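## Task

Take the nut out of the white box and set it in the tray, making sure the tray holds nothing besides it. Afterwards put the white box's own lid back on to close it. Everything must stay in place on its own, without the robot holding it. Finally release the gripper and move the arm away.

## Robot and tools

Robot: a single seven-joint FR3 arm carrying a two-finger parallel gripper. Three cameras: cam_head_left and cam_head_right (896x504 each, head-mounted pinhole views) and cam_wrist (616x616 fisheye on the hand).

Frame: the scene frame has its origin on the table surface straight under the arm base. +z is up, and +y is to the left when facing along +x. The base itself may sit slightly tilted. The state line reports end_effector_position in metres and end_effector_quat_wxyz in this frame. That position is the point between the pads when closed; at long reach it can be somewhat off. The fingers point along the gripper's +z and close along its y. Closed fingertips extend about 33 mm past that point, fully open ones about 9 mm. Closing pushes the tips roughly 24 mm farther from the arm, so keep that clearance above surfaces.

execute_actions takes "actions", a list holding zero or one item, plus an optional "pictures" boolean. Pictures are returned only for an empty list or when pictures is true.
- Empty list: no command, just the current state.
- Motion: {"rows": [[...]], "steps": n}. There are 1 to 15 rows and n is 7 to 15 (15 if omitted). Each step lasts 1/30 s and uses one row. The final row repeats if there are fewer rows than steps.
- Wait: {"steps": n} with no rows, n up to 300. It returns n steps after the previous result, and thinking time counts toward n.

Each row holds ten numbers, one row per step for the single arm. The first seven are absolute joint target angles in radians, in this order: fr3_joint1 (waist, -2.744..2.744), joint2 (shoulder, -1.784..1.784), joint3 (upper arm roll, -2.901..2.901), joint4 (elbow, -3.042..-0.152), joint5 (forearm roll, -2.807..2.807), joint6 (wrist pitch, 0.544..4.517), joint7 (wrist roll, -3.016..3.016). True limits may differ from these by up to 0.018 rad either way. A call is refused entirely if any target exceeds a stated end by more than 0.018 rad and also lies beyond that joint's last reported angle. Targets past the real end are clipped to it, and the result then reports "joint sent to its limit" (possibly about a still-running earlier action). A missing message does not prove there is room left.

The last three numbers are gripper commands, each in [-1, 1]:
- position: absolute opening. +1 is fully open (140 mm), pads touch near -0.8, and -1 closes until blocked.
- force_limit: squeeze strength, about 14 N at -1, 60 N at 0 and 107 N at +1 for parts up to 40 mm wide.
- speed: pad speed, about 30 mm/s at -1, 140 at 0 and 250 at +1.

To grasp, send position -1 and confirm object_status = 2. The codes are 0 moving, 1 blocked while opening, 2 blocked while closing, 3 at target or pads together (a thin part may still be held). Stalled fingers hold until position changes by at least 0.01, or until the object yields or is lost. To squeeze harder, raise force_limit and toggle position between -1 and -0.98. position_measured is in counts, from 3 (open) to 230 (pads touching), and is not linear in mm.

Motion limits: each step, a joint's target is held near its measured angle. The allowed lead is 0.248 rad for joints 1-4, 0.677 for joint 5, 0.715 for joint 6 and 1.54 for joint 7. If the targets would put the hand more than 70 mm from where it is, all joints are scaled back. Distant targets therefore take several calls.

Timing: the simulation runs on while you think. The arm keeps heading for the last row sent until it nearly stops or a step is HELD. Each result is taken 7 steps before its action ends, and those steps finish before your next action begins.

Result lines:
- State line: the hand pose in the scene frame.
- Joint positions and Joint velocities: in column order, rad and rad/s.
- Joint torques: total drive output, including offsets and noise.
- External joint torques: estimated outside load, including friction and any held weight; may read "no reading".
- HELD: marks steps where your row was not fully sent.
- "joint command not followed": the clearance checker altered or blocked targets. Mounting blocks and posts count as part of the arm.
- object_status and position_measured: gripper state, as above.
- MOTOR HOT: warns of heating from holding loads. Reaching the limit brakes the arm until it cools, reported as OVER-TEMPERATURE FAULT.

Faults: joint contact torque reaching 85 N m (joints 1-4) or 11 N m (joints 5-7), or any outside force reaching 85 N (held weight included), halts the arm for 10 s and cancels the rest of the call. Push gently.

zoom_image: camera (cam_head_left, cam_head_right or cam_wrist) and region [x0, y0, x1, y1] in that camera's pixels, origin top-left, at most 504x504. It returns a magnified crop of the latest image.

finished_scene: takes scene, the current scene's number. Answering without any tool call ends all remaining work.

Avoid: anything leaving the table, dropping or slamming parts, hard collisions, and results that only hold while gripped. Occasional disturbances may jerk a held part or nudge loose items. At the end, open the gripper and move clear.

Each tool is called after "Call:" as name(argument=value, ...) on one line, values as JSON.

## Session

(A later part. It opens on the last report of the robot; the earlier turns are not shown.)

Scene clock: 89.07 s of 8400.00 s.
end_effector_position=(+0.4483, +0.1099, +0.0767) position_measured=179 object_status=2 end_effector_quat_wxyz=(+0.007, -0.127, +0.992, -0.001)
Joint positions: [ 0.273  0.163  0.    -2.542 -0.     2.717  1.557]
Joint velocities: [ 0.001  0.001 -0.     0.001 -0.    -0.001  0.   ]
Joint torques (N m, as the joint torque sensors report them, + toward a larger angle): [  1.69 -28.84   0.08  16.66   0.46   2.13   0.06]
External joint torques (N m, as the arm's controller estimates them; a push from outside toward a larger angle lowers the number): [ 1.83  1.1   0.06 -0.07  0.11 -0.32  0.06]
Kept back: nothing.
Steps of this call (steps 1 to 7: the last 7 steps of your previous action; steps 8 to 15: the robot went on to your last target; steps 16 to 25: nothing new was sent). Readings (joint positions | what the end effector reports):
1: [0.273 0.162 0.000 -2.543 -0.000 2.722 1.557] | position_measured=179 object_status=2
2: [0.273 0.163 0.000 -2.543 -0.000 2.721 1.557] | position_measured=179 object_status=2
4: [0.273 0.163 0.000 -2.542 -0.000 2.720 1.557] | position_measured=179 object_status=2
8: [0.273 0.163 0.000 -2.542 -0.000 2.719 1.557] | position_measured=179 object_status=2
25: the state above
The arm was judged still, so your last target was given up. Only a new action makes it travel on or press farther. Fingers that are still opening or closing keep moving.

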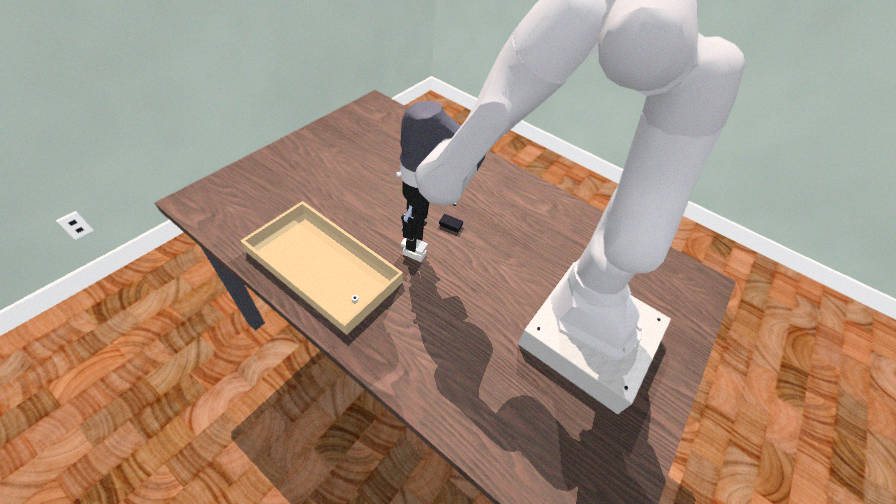

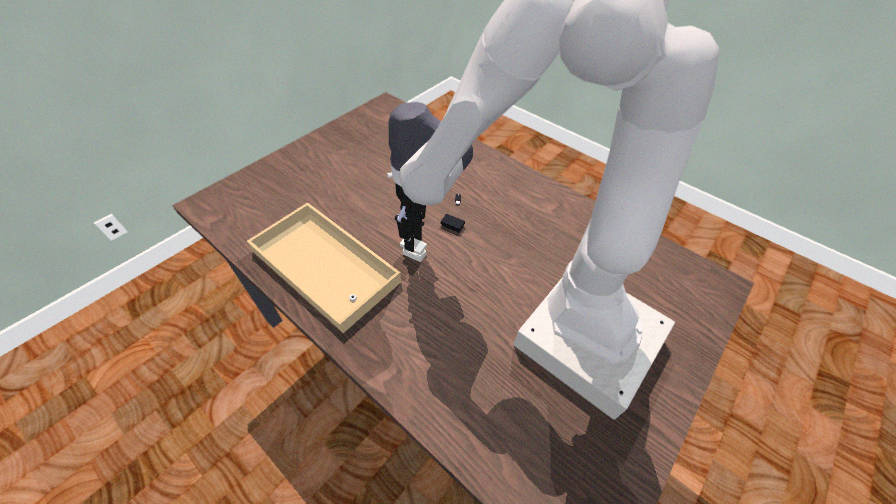

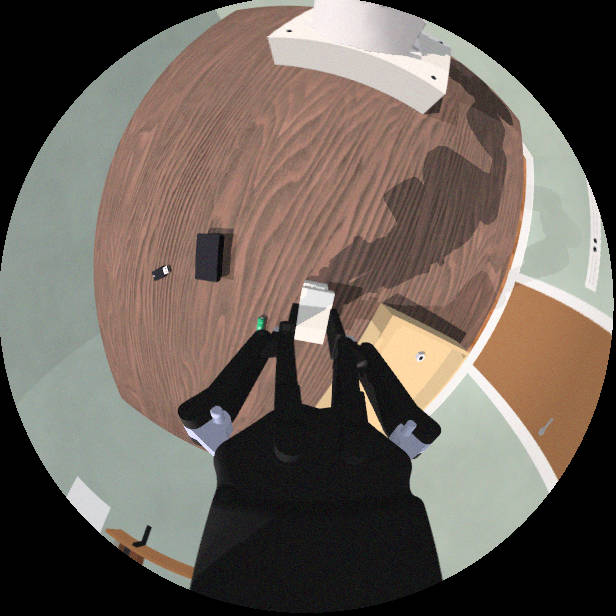

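Call:
execute_actions(actions=[{"rows":[[0.275,0.157,0,-2.553,0,2.715,1.56,-1,-0.4,-0.4]],"steps":15}])

Call:
execute_actions(actions=[{"rows":[[0.275,0.18,0,-2.553,0,2.735,1.56,-1,-0.4,-0.4],[0.275,0.195,0,-2.553,0,2.745,1.56,-1,-0.4,-0.4],[0.275,0.205,0,-2.553,0,2.755,1.56,-1,-0.4,-0.4]],"steps":15}])

Call:
execute_actions(actions=[{"steps":20}], pictures=true)

Call:
zoom_image(camera="cam_head_left", region=[375,210,455,280])

Call:
zoom_image(camera="cam_wrist", region=[265,260,365,360])

Scene clock: 89.80 s of 8400.00 s.
end_effector_position=(+0.4444, +0.1089, +0.0759) position_measured=179 object_status=2 end_effector_quat_wxyz=(+0.004, -0.127, +0.992, -0.001)
Joint positions: [ 0.273  0.159  0.    -2.551 -0.     2.717  1.557]
Joint velocities: [-0.001 -0.002 -0.    -0.004  0.     0.002  0.001]
Joint torques (N m, as the joint torque sensors report them, + toward a larger angle): [  2.04 -30.71  -0.09  14.35   0.51   2.22   0.12]
External joint torques (N m, as the arm's controller estimates them; a push from outside toward a larger angle lowers the number): [ 2.2  -0.92 -0.1  -2.38  0.15 -0.23  0.12]
Steps of this call (steps 1 to 14: nothing new was sent; steps 15 to 22: the first 8 steps of this action). Readings (joint positions | what the end effector reports):
15: [0.273 0.162 0.000 -2.544 -0.000 2.717 1.557] | position_measured=179 object_status=2
16: [0.273 0.161 0.000 -2.546 -0.000 2.717 1.557] | position_measured=179 object_status=2
18: [0.273 0.160 0.000 -2.549 -0.000 2.717 1.557] | position_measured=179 object_status=2
22: the state above

Scene clock: 90.30 s of 8400.00 s.
end_effector_position=(+0.4363, +0.1069, +0.0574) position_measured=179 object_status=2 end_effector_quat_wxyz=(-0.006, -0.127, +0.992, -0.002)
Joint positions: [ 0.273  0.203  0.    -2.553 -0.     2.743  1.557]
Joint velocities: [-0.001  0.026  0.002 -0.001  0.     0.051 -0.001]
Joint torques (N m, as the joint torque sensors report them, + toward a larger angle): [  1.38 -29.78  -0.67  14.45   0.41   3.18   0.07]
External joint torques (N m, as the arm's controller estimates them; a push from outside toward a larger angle lowers the number): [ 1.5   1.96 -0.76 -2.33  0.09  0.62  0.07]
Steps of this call (steps 1 to 7: the last 7 steps of your previous action; steps 8 to 15: the first 8 steps of this action). Readings (joint positions | what the end effector reports):
8: [0.273 0.161 0.000 -2.551 -0.000 2.720 1.557] | position_measured=179 object_status=2
9: [0.273 0.168 0.000 -2.551 -0.000 2.724 1.557] | position_measured=179 object_status=2
11: [0.273 0.187 0.000 -2.551 -0.000 2.733 1.557] | position_measured=179 object_status=2
15: the state above

Scene clock: 90.97 s of 8400.00 s.
end_effector_position=(+0.4392, +0.1076, +0.0581) position_measured=179 object_status=2 end_effector_quat_wxyz=(-0.001, -0.127, +0.992, -0.002)
Joint positions: [ 0.273  0.204  0.    -2.553 -0.     2.752  1.557]
Joint velocities: [ 0.    -0.002  0.    -0.001  0.     0.001 -0.   ]
Joint torques (N m, as the joint torque sensors report them, + toward a larger angle): [  1.88 -29.21   0.31  13.98   0.51   2.93   0.16]
External joint torques (N m, as the arm's controller estimates them; a push from outside toward a larger angle lowers the number): [ 1.93  1.24  0.17 -1.85  0.2   0.52  0.16]
Kept back: nothing.
Steps of this call (steps 1 to 7: the last 7 steps of your previous action; steps 8 to 15: the robot went on to your last target; steps 16 to 20: nothing new was sent). Readings (joint positions | what the end effector reports):
1: [0.273 0.204 0.000 -2.553 -0.000 2.744 1.557] | position_measured=179 object_status=2
2: [0.273 0.204 0.000 -2.553 -0.000 2.746 1.557] | position_measured=179 object_status=2
4: [0.273 0.204 0.000 -2.553 -0.000 2.748 1.557] | position_measured=179 object_status=2
8: [0.273 0.204 0.000 -2.553 -0.000 2.750 1.557] | position_measured=179 object_status=2
20: the state above
The arm was judged still, so your last target was given up. Only a new action makes it travel on or press farther. Fingers that are still opening or closing keep moving.

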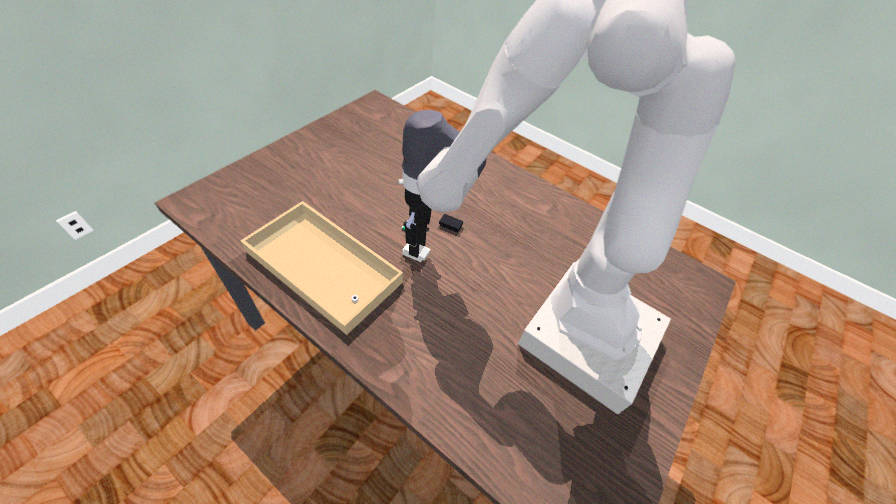

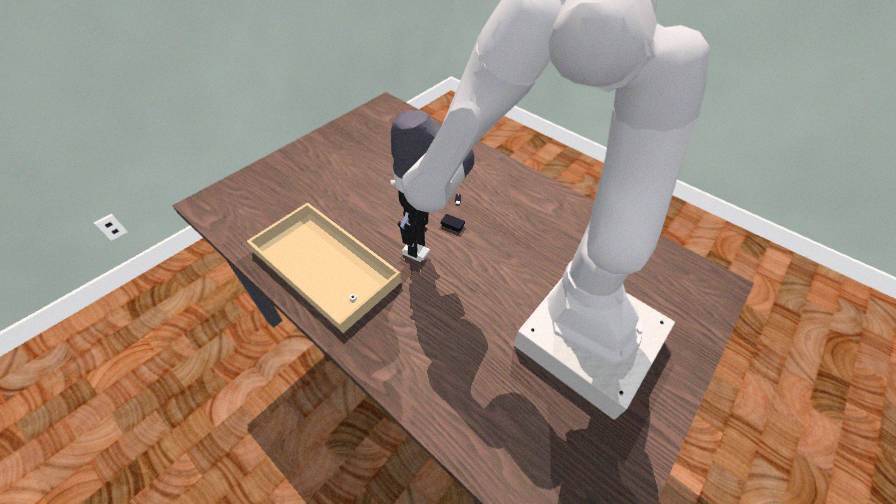

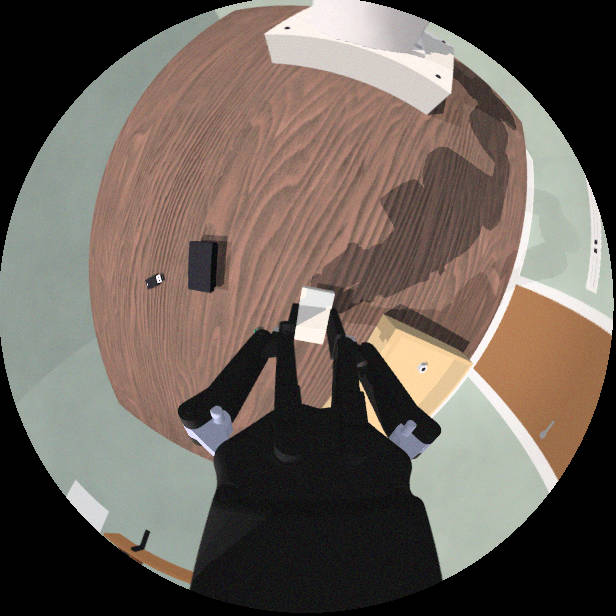

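Region (375, 210, 455, 280) of cam_head_left's 896x504 image, scaled by 6.300, with more detail than that image has; it fills the top 441 rows of this view, and the rest is white.

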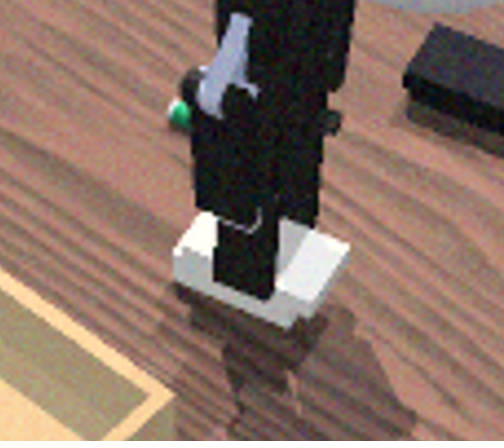

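Region (265, 260, 365, 360) of cam_wrist's 616x616 image, scaled by 5.040, with more detail than that image has.

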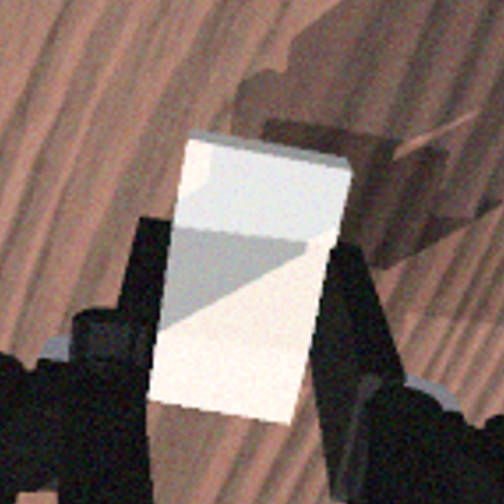

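Call:
execute_actions(actions=[{"rows":[[0.275,0.185,0,-2.55,0,2.755,1.56,-1,-0.4,-0.4],[0.275,0.185,0,-2.545,0,2.757,1.56,-1,-0.4,-0.4],[0.275,0.19,0,-2.54,0,2.757,1.56,-1,-0.4,-0.4]],"steps":15}])

Call:
execute_actions(actions=[{"rows":[[0.275,0.2,0,-2.54,0,2.762,1.56,-1,-0.4,-0.4]],"steps":15}])

Call:
execute_actions(actions=[{"steps":20}], pictures=true)

Call:
zoom_image(camera="cam_head_left", region=[375,210,455,280])

Scene clock: 91.80 s of 8400.00 s.
end_effector_position=(+0.4509, +0.1105, +0.0675) position_measured=179 object_status=2 end_effector_quat_wxyz=(+0.011, -0.127, +0.992, -0.000)
Joint positions: [ 0.273  0.191  0.    -2.542 -0.     2.755  1.557]
Joint velocities: [-0.001  0.001 -0.001  0.005  0.     0.001 -0.   ]
Joint torques (N m, as the joint torque sensors report them, + toward a larger angle): [  1.88 -30.35  -1.22  15.67   0.47   3.1    0.12]
External joint torques (N m, as the arm's controller estimates them; a push from outside toward a larger angle lowers the number): [ 1.97 -0.25 -1.32 -0.42  0.14  0.67  0.12]
Steps of this call (steps 1 to 17: nothing new was sent; steps 18 to 25: the first 8 steps of this action). Readings (joint positions | what the end effector reports):
18: [0.273 0.202 0.000 -2.553 -0.000 2.752 1.557] | position_measured=179 object_status=2
19: [0.273 0.198 0.000 -2.552 -0.000 2.752 1.557] | position_measured=179 object_status=2
21: [0.273 0.193 0.000 -2.546 -0.000 2.753 1.557] | position_measured=179 object_status=2
25: the state above

Scene clock: 92.30 s of 8400.00 s.
end_effector_position=(+0.4498, +0.1102, +0.0645) position_measured=179 object_status=2 end_effector_quat_wxyz=(+0.010, -0.127, +0.992, -0.000)
Joint positions: [ 0.273  0.198  0.    -2.541 -0.     2.758  1.557]
Joint velocities: [-0.001  0.001 -0.001 -0.001 -0.     0.006  0.   ]
Joint torques (N m, as the joint torque sensors report them, + toward a larger angle): [  1.18 -29.34   0.05  15.78   0.52   2.84   0.09]
External joint torques (N m, as the arm's controller estimates them; a push from outside toward a larger angle lowers the number): [ 1.28  1.23 -0.04 -0.37  0.19  0.38  0.09]
Steps of this call (steps 1 to 7: the last 7 steps of your previous action; steps 8 to 15: the first 8 steps of this action). Readings (joint positions | what the end effector reports):
8: [0.273 0.192 0.000 -2.542 -0.000 2.755 1.557] | position_measured=179 object_status=2
9: [0.273 0.194 0.000 -2.541 -0.000 2.756 1.557] | position_measured=179 object_status=2
11: [0.273 0.197 0.000 -2.541 -0.000 2.757 1.557] | position_measured=179 object_status=2
15: the state above

Scene clock: 92.97 s of 8400.00 s.
end_effector_position=(+0.4501, +0.1103, +0.0646) position_measured=179 object_status=2 end_effector_quat_wxyz=(+0.010, -0.127, +0.992, -0.000)
Joint positions: [ 0.273  0.198  0.    -2.541 -0.     2.759  1.557]
Joint velocities: [ 0.001 -0.    -0.001  0.     0.001 -0.    -0.001]
Joint torques (N m, as the joint torque sensors report them, + toward a larger angle): [  1.61 -30.23  -0.24  16.36   0.4    2.94  -0.02]
External joint torques (N m, as the arm's controller estimates them; a push from outside toward a larger angle lowers the number): [ 1.7   0.35 -0.34  0.18  0.07  0.47 -0.02]
Kept back: nothing.
Steps of this call (steps 1 to 7: the last 7 steps of your previous action; steps 8 to 15: the robot went on to your last target; steps 16 to 20: nothing new was sent). Readings (joint positions | what the end effector reports):
1: [0.273 0.198 0.000 -2.541 -0.000 2.759 1.557] | position_measured=179 object_status=2
2: [0.273 0.198 0.000 -2.541 -0.000 2.759 1.557] | position_measured=179 object_status=2
4: [0.273 0.198 0.000 -2.541 -0.000 2.759 1.557] | position_measured=179 object_status=2
8: [0.273 0.198 0.000 -2.541 -0.000 2.759 1.557] | position_measured=179 object_status=2
20: the state above
The arm was judged still, so your last target was given up. Only a new action makes it travel on or press farther. Fingers that are still opening or closing keep moving.

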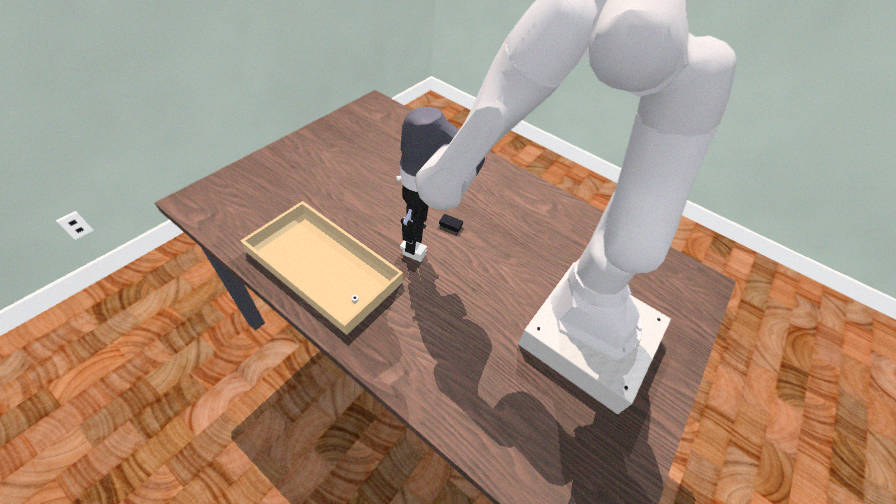

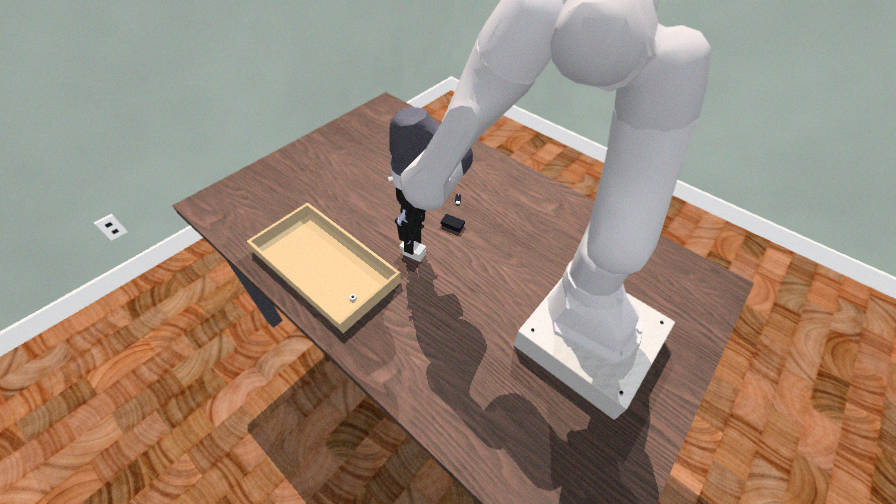

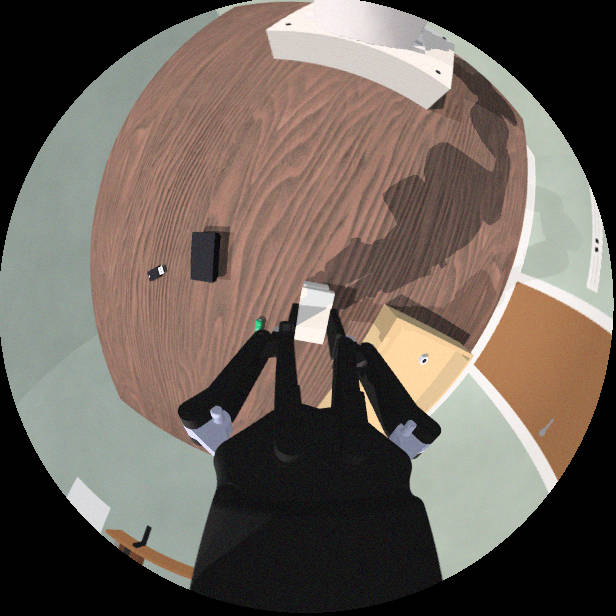

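Region (375, 210, 455, 280) of cam_head_left's 896x504 image, scaled by 6.300, with more detail than that image has; it fills the top 441 rows of this view, and the rest is white.

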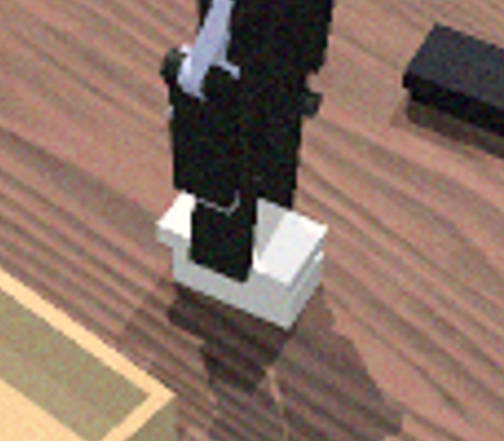

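Call:
execute_actions(actions=[{"rows":[[0.275,0.213,0,-2.54,0,2.762,1.56,-1,-0.4,-0.4]],"steps":15}])

Call:
execute_actions(actions=[{"rows":[[0.275,0.213,0,-2.54,0,2.772,1.56,-1,-0.4,-0.4],[0.275,0.213,0,-2.54,0,2.772,1.56,-1,-0.4,-0.4],[0.275,0.213,0,-2.54,0,2.772,1.56,-1,-0.4,-0.4],[0.275,0.216,0,-2.54,0,2.776,1.56,-1,-0.4,-0.4],[0.275,0.219,0,-2.54,0,2.779,1.56,-1,-0.4,-0.4],[0.275,0.222,0,-2.54,0,2.782,1.56,-1,-0.4,-0.4],[0.275,0.225,0,-2.54,0,2.785,1.56,-1,-0.4,-0.4],[0.275,0.228,0,-2.54,0,2.788,1.56,-1,-0.4,-0.4],[0.275,0.231,0,-2.54,0,2.79,1.56,-1,-0.4,-0.4],[0.275,0.234,0,-2.54,0,2.792,1.56,-1,-0.4,-0.4]],"steps":15}])

Call:
execute_actions(actions=[{"steps":20}], pictures=true)

Call:
zoom_image(camera="cam_head_left", region=[375,210,455,280])

Scene clock: 93.80 s of 8400.00 s.
end_effector_position=(+0.4465, +0.1094, +0.0589) position_measured=179 object_status=2 end_effector_quat_wxyz=(+0.005, -0.127, +0.992, -0.001)
Joint positions: [ 0.273  0.212  0.    -2.541 -0.     2.76   1.557]
Joint velocities: [ 0.001  0.001  0.    -0.     0.    -0.    -0.001]
Joint torques (N m, as the joint torque sensors report them, + toward a larger angle): [  1.85 -30.36  -0.28  15.94   0.55   2.77   0.05]
External joint torques (N m, as the arm's controller estimates them; a push from outside toward a larger angle lowers the number): [ 1.98  0.54 -0.36 -0.09  0.23  0.31  0.06]
Steps of this call (steps 1 to 17: nothing new was sent; steps 18 to 25: the first 8 steps of this action). Readings (joint positions | what the end effector reports):
18: [0.273 0.200 0.000 -2.541 -0.000 2.760 1.557] | position_measured=179 object_status=2
19: [0.273 0.203 0.000 -2.541 -0.000 2.760 1.557] | position_measured=179 object_status=2
21: [0.273 0.209 0.000 -2.541 -0.000 2.760 1.557] | position_measured=179 object_status=2
25: the state above

Scene clock: 94.30 s of 8400.00 s.
end_effector_position=(+0.4487, +0.1099, +0.0570) position_measured=179 object_status=2 end_effector_quat_wxyz=(+0.008, -0.127, +0.992, -0.001)
Joint positions: [ 0.273  0.219  0.    -2.54  -0.     2.775  1.557]
Joint velocities: [ 0.001  0.041 -0.002  0.008  0.002  0.062  0.001]
Joint torques (N m, as the joint torque sensors report them, + toward a larger angle): [  1.24 -27.19  -0.02  14.47   0.48   2.92   0.12]
External joint torques (N m, as the arm's controller estimates them; a push from outside toward a larger angle lowers the number): [ 1.33  4.44 -0.18 -1.93  0.16 -0.04  0.12]
Steps of this call (steps 1 to 7: the last 7 steps of your previous action; steps 8 to 15: the first 8 steps of this action). Readings (joint positions | what the end effector reports):
8: [0.273 0.212 0.000 -2.541 -0.000 2.761 1.557] | position_measured=179 object_status=2
9: [0.273 0.212 0.000 -2.541 -0.000 2.763 1.557] | position_measured=179 object_status=2
11: [0.273 0.212 0.000 -2.541 -0.000 2.766 1.557] | position_measured=179 object_status=2
15: the state above

Scene clock: 94.97 s of 8400.00 s.
end_effector_position=(+0.4524, +0.1106, +0.0567) position_measured=179 object_status=2 end_effector_quat_wxyz=(+0.014, -0.126, +0.992, -0.000)
Joint positions: [ 0.273  0.223 -0.    -2.539 -0.     2.788  1.557]
Joint velocities: [-0.     0.    -0.001  0.001 -0.001  0.003 -0.002]
Joint torques (N m, as the joint torque sensors report them, + toward a larger angle): [  2.11 -23.81  -0.35  13.38   0.48   3.07   0.1 ]
External joint torques (N m, as the arm's controller estimates them; a push from outside toward a larger angle lowers the number): [ 2.22  7.17 -0.46 -2.43  0.17  0.59  0.1 ]
Kept back: nothing.
Steps of this call (steps 1 to 7: the last 7 steps of your previous action; steps 8 to 20: the robot went on to your last target). Readings (joint positions | what the end effector reports):
1: [0.273 0.220 0.000 -2.540 -0.000 2.777 1.557] | position_measured=179 object_status=2
2: [0.273 0.220 0.000 -2.540 -0.000 2.779 1.557] | position_measured=179 object_status=2
4: [0.273 0.222 -0.000 -2.539 -0.000 2.782 1.557] | position_measured=179 object_status=2
8: [0.273 0.223 -0.000 -2.539 -0.000 2.786 1.557] | position_measured=179 object_status=2
20: the state above

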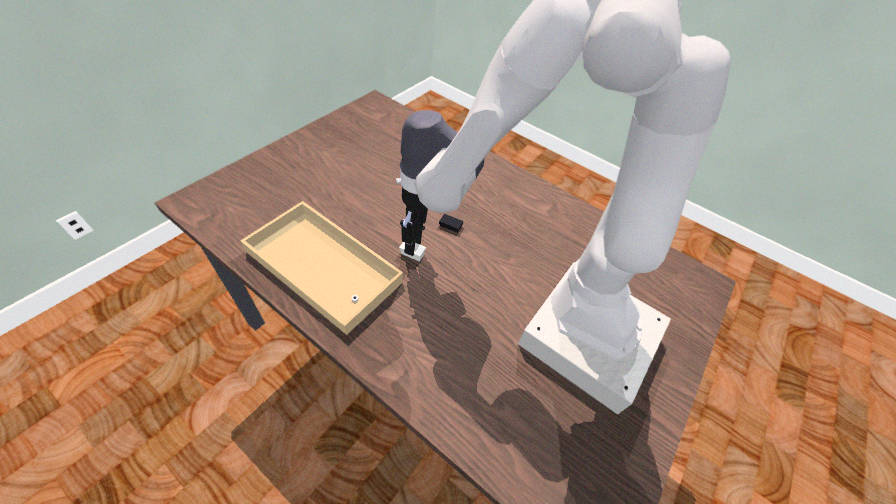

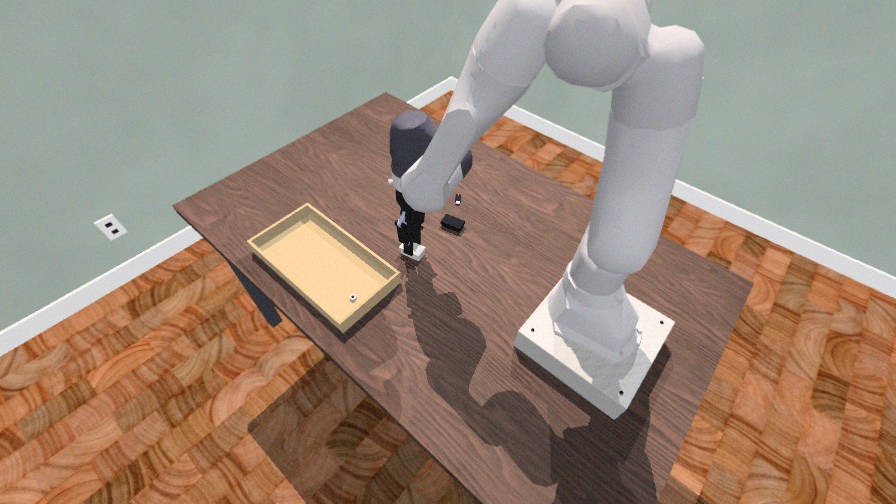

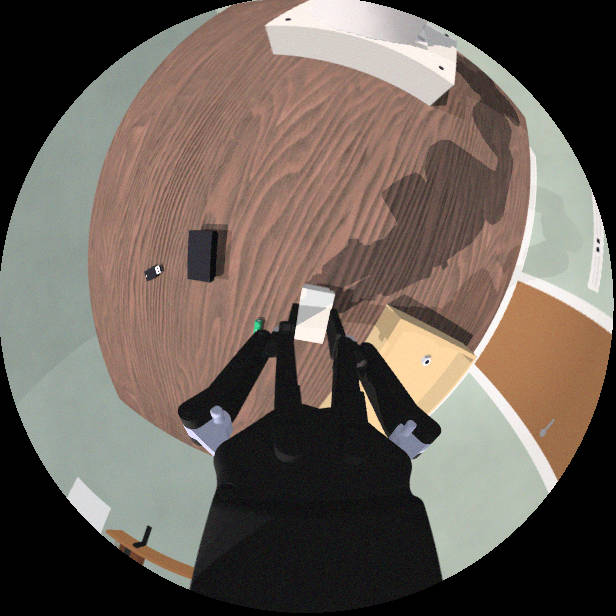

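Region (375, 210, 455, 280) of cam_head_left's 896x504 image, scaled by 6.300, with more detail than that image has; it fills the top 441 rows of this view, and the rest is white.

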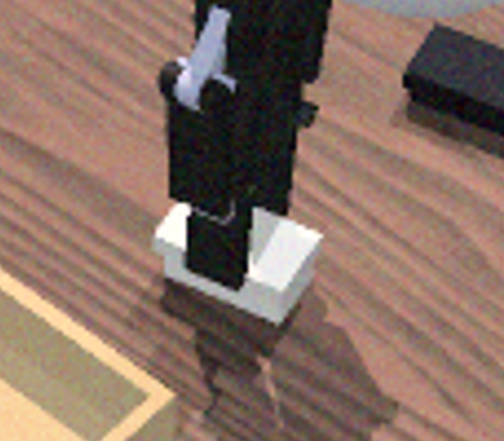

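Call:
execute_actions(actions=[{"rows":[[0.275,0.205,0,-2.544,0,2.775,1.56,-1,-0.4,-0.4]],"steps":15}])

Call:
execute_actions(actions=[{"steps":15}], pictures=true)

Call:
zoom_image(camera="cam_head_left", region=[375,210,455,280])

Call:
zoom_image(camera="cam_wrist", region=[265,260,365,360])

Scene clock: 95.60 s of 8400.00 s.
end_effector_position=(+0.4539, +0.1110, +0.0629) position_measured=179 object_status=2 end_effector_quat_wxyz=(+0.017, -0.126, +0.992, +0.000)
Joint positions: [ 0.273  0.207 -0.    -2.541 -0.     2.78   1.557]
Joint velocities: [-0.001 -0.002 -0.001 -0.005  0.    -0.015 -0.   ]
Joint torques (N m, as the joint torque sensors report them, + toward a larger angle): [  1.95 -31.37  -0.05  15.21   0.49   2.24   0.  ]
External joint torques (N m, as the arm's controller estimates them; a push from outside toward a larger angle lowers the number): [ 2.13 -0.84 -0.08 -0.8   0.16 -0.25  0.  ]
Steps of this call (steps 1 to 11: the robot went on to your last target; steps 12 to 19: the first 8 steps of this action). Readings (joint positions | what the end effector reports):
12: [0.273 0.221 -0.000 -2.540 -0.000 2.787 1.557] | position_measured=179 object_status=2
13: [0.273 0.216 -0.000 -2.541 -0.000 2.785 1.557] | position_measured=179 object_status=2
15: [0.273 0.209 -0.000 -2.541 -0.000 2.783 1.557] | position_measured=179 object_status=2
19: the state above

Scene clock: 96.10 s of 8400.00 s.
end_effector_position=(+0.4527, +0.1107, +0.0624) position_measured=179 object_status=2 end_effector_quat_wxyz=(+0.015, -0.126, +0.992, +0.000)
Joint positions: [ 0.273  0.207 -0.    -2.542 -0.     2.778  1.557]
Joint velocities: [ 0.001  0.     0.    -0.001  0.001 -0.     0.002]
Joint torques (N m, as the joint torque sensors report them, + toward a larger angle): [  1.63 -31.83   0.29  13.6    0.47   2.16   0.11]
External joint torques (N m, as the arm's controller estimates them; a push from outside toward a larger angle lowers the number): [ 1.73 -1.22  0.2  -2.4   0.15 -0.32  0.11]
Kept back: nothing.
Steps of this call (steps 1 to 7: the last 7 steps of your previous action; steps 8 to 15: the robot went on to your last target). Readings (joint positions | what the end effector reports):
1: [0.273 0.207 -0.000 -2.542 -0.000 2.780 1.557] | position_measured=179 object_status=2
2: [0.273 0.207 -0.000 -2.542 -0.000 2.779 1.557] | position_measured=179 object_status=2
4: [0.273 0.207 -0.000 -2.542 -0.000 2.779 1.557] | position_measured=179 object_status=2
8: [0.273 0.207 -0.000 -2.542 -0.000 2.778 1.557] | position_measured=179 object_status=2
15: the state above
The arm was judged still, so your last target was given up. Only a new action makes it travel on or press farther. Fingers that are still opening or closing keep moving.

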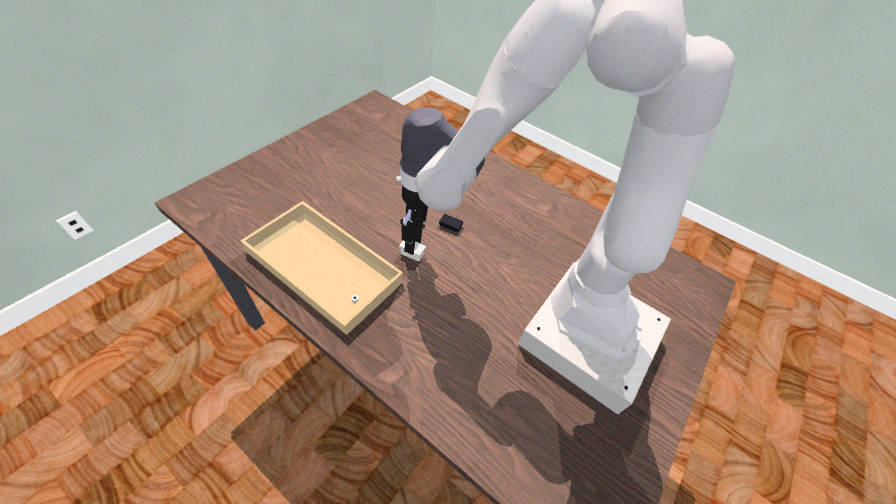

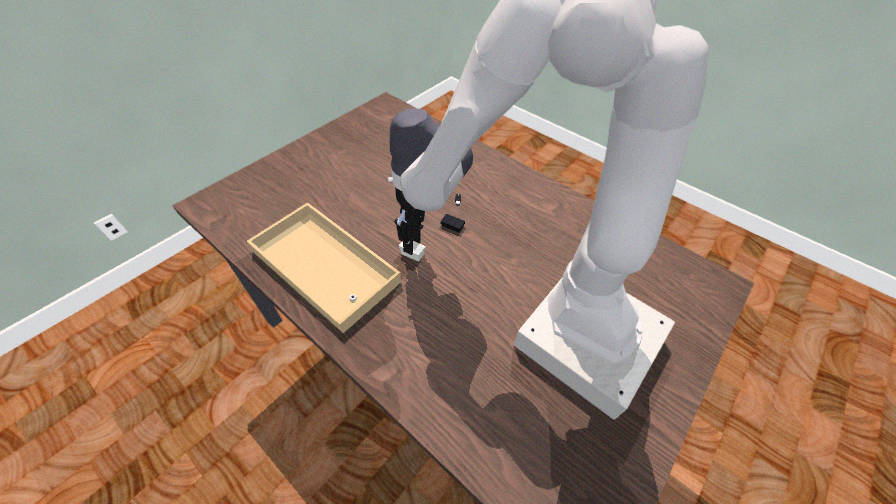

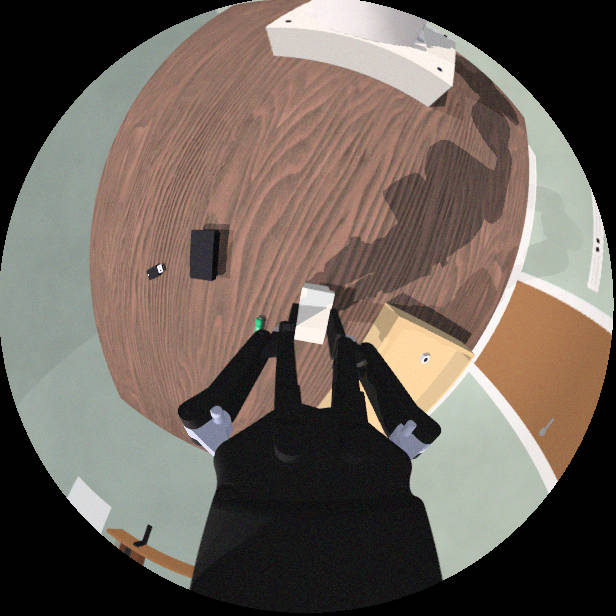

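Region (375, 210, 455, 280) of cam_head_left's 896x504 image, scaled by 6.300, with more detail than that image has; it fills the top 441 rows of this view, and the rest is white.

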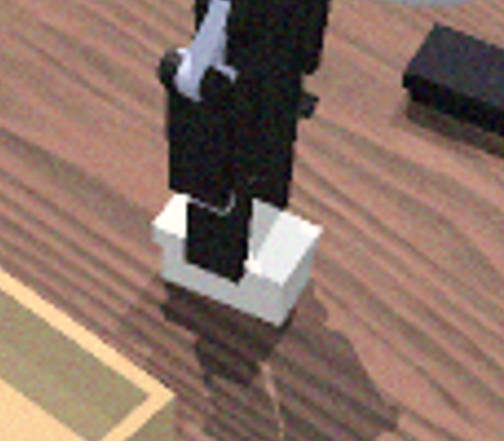

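Region (265, 260, 365, 360) of cam_wrist's 616x616 image, scaled by 5.040, with more detail than that image has.

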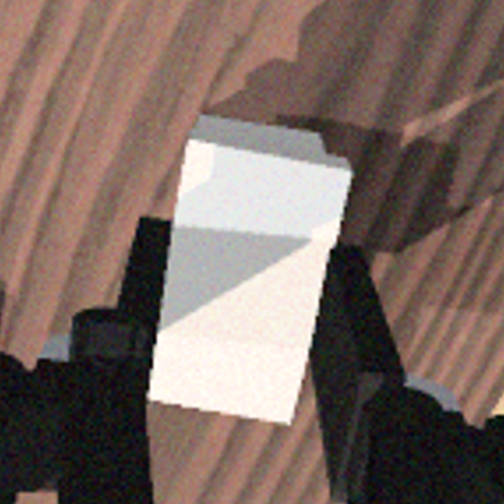

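Call:
execute_actions(actions=[{"rows":[[0.275,0.207,0,-2.551,0,2.778,1.56,-1,-0.4,-0.4],[0.275,0.207,0,-2.551,0,2.778,1.56,-1,-0.4,-0.4],[0.275,0.207,0,-2.551,0,2.778,1.56,-1,-0.4,-0.4],[0.275,0.207,0,-2.551,0,2.778,1.56,-1,-0.4,-0.4],[0.275,0.207,0,-2.551,0,2.778,1.56,-1,-0.4,-0.4],[0.275,0.207,0,-2.551,0,2.778,1.56,-1,-0.4,-0.4],[0.275,0.212,0,-2.548,0,2.778,1.56,-1,-0.4,-0.4],[0.275,0.217,0,-2.545,0,2.778,1.56,-1,-0.4,-0.4],[0.275,0.222,0,-2.542,0,2.778,1.56,-1,-0.4,-0.4],[0.275,0.227,0,-2.539,0,2.778,1.56,-1,-0.4,-0.4],[0.275,0.232,0,-2.536,0,2.778,1.56,-1,-0.4,-0.4],[0.275,0.237,0,-2.533,0,2.778,1.56,-1,-0.4,-0.4],[0.275,0.242,0,-2.53,0,2.778,1.56,-1,-0.4,-0.4]],"steps":15}])

Call:
execute_actions(actions=[{"steps":20}], pictures=true)

Call:
zoom_image(camera="cam_head_left", region=[375,210,455,280])

Scene clock: 98.17 s of 8400.00 s.
end_effector_position=(+0.4482, +0.1096, +0.0595) position_measured=179 object_status=2 end_effector_quat_wxyz=(+0.011, -0.126, +0.992, -0.000)
Joint positions: [ 0.273  0.209 -0.    -2.548 -0.     2.777  1.557]
Joint velocities: [-0.     0.071 -0.001  0.023 -0.002 -0.    -0.002]
Joint torques (N m, as the joint torque sensors report them, + toward a larger angle): [  1.56 -28.69   0.25  15.53   0.5    2.58   0.08]
External joint torques (N m, as the arm's controller estimates them; a push from outside toward a larger angle lowers the number): [1.78 1.11 0.26 0.19 0.16 0.2  0.08]
Steps of this call (steps 1 to 54: nothing new was sent; steps 55 to 62: the first 8 steps of this action). Readings (joint positions | what the end effector reports):
55: [0.273 0.206 -0.000 -2.543 -0.000 2.777 1.557] | position_measured=179 object_status=2
56: [0.273 0.206 -0.000 -2.545 -0.000 2.777 1.557] | position_measured=179 object_status=2
58: [0.273 0.206 -0.000 -2.548 -0.000 2.777 1.557] | position_measured=179 object_status=2
62: the state above

Scene clock: 98.83 s of 8400.00 s.
end_effector_position=(+0.4544, +0.1111, +0.0568) position_measured=179 object_status=2 end_effector_quat_wxyz=(+0.012, -0.126, +0.992, -0.000)
Joint positions: [ 0.273  0.228 -0.    -2.528 -0.     2.778  1.557]
Joint velocities: [-0.     0.    -0.001  0.001 -0.001  0.001 -0.   ]
Joint torques (N m, as the joint torque sensors report them, + toward a larger angle): [  1.61 -22.42   0.02  12.88   0.44   2.55   0.12]
External joint torques (N m, as the arm's controller estimates them; a push from outside toward a larger angle lowers the number): [ 1.65  8.84 -0.15 -3.06  0.13  0.07  0.12]
Kept back: nothing.
Steps of this call (steps 1 to 7: the last 7 steps of your previous action; steps 8 to 20: the robot went on to your last target). Readings (joint positions | what the end effector reports):
1: [0.273 0.212 -0.000 -2.547 -0.000 2.777 1.557] | position_measured=179 object_status=2
2: [0.273 0.215 -0.000 -2.545 -0.000 2.777 1.557] | position_measured=179 object_status=2
4: [0.273 0.220 -0.000 -2.539 -0.000 2.778 1.557] | position_measured=179 object_status=2
8: [0.273 0.227 -0.000 -2.530 -0.000 2.778 1.557] | position_measured=179 object_status=2
20: the state above

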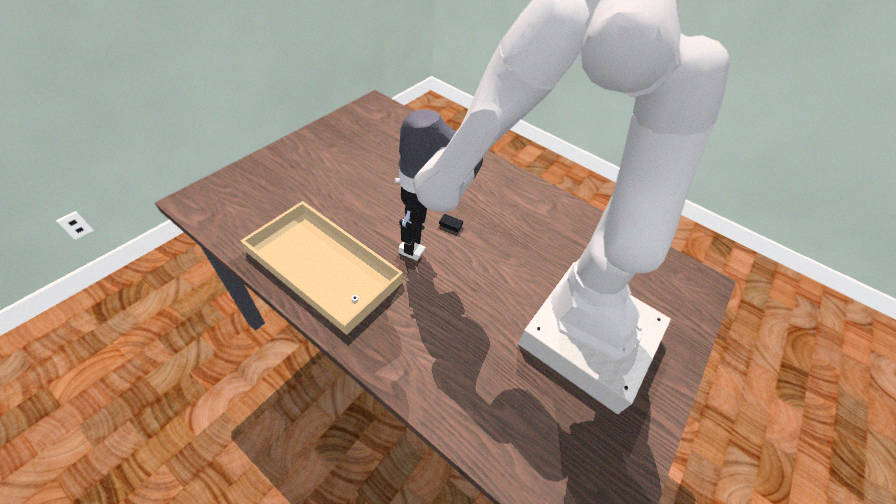

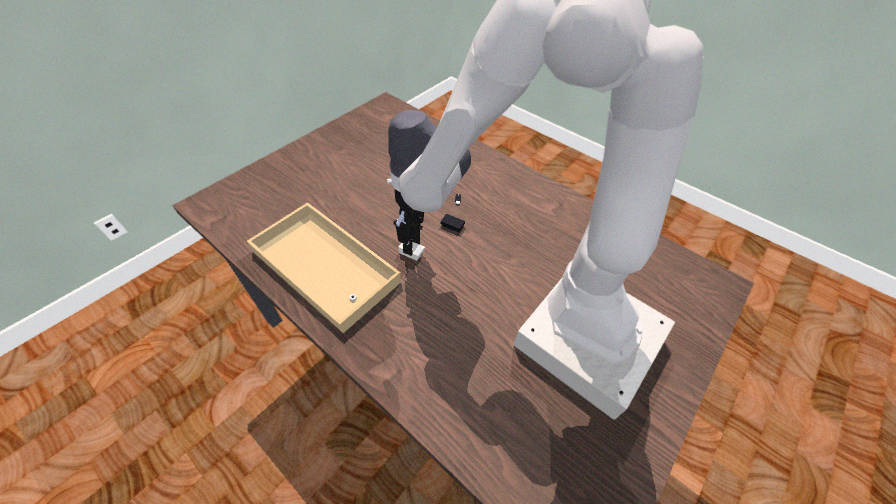

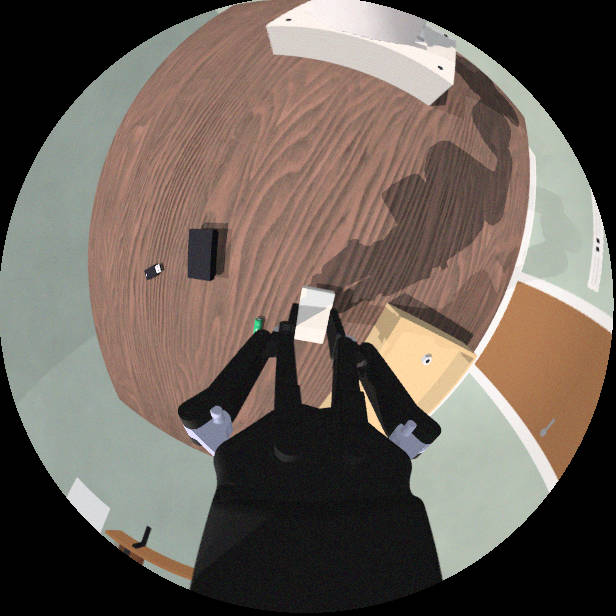

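Region (375, 210, 455, 280) of cam_head_left's 896x504 image, scaled by 6.300, with more detail than that image has; it fills the top 441 rows of this view, and the rest is white.

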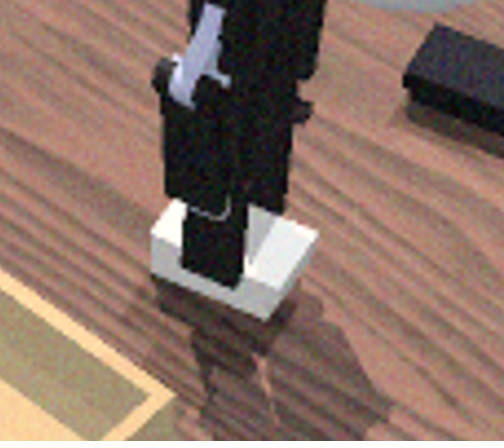

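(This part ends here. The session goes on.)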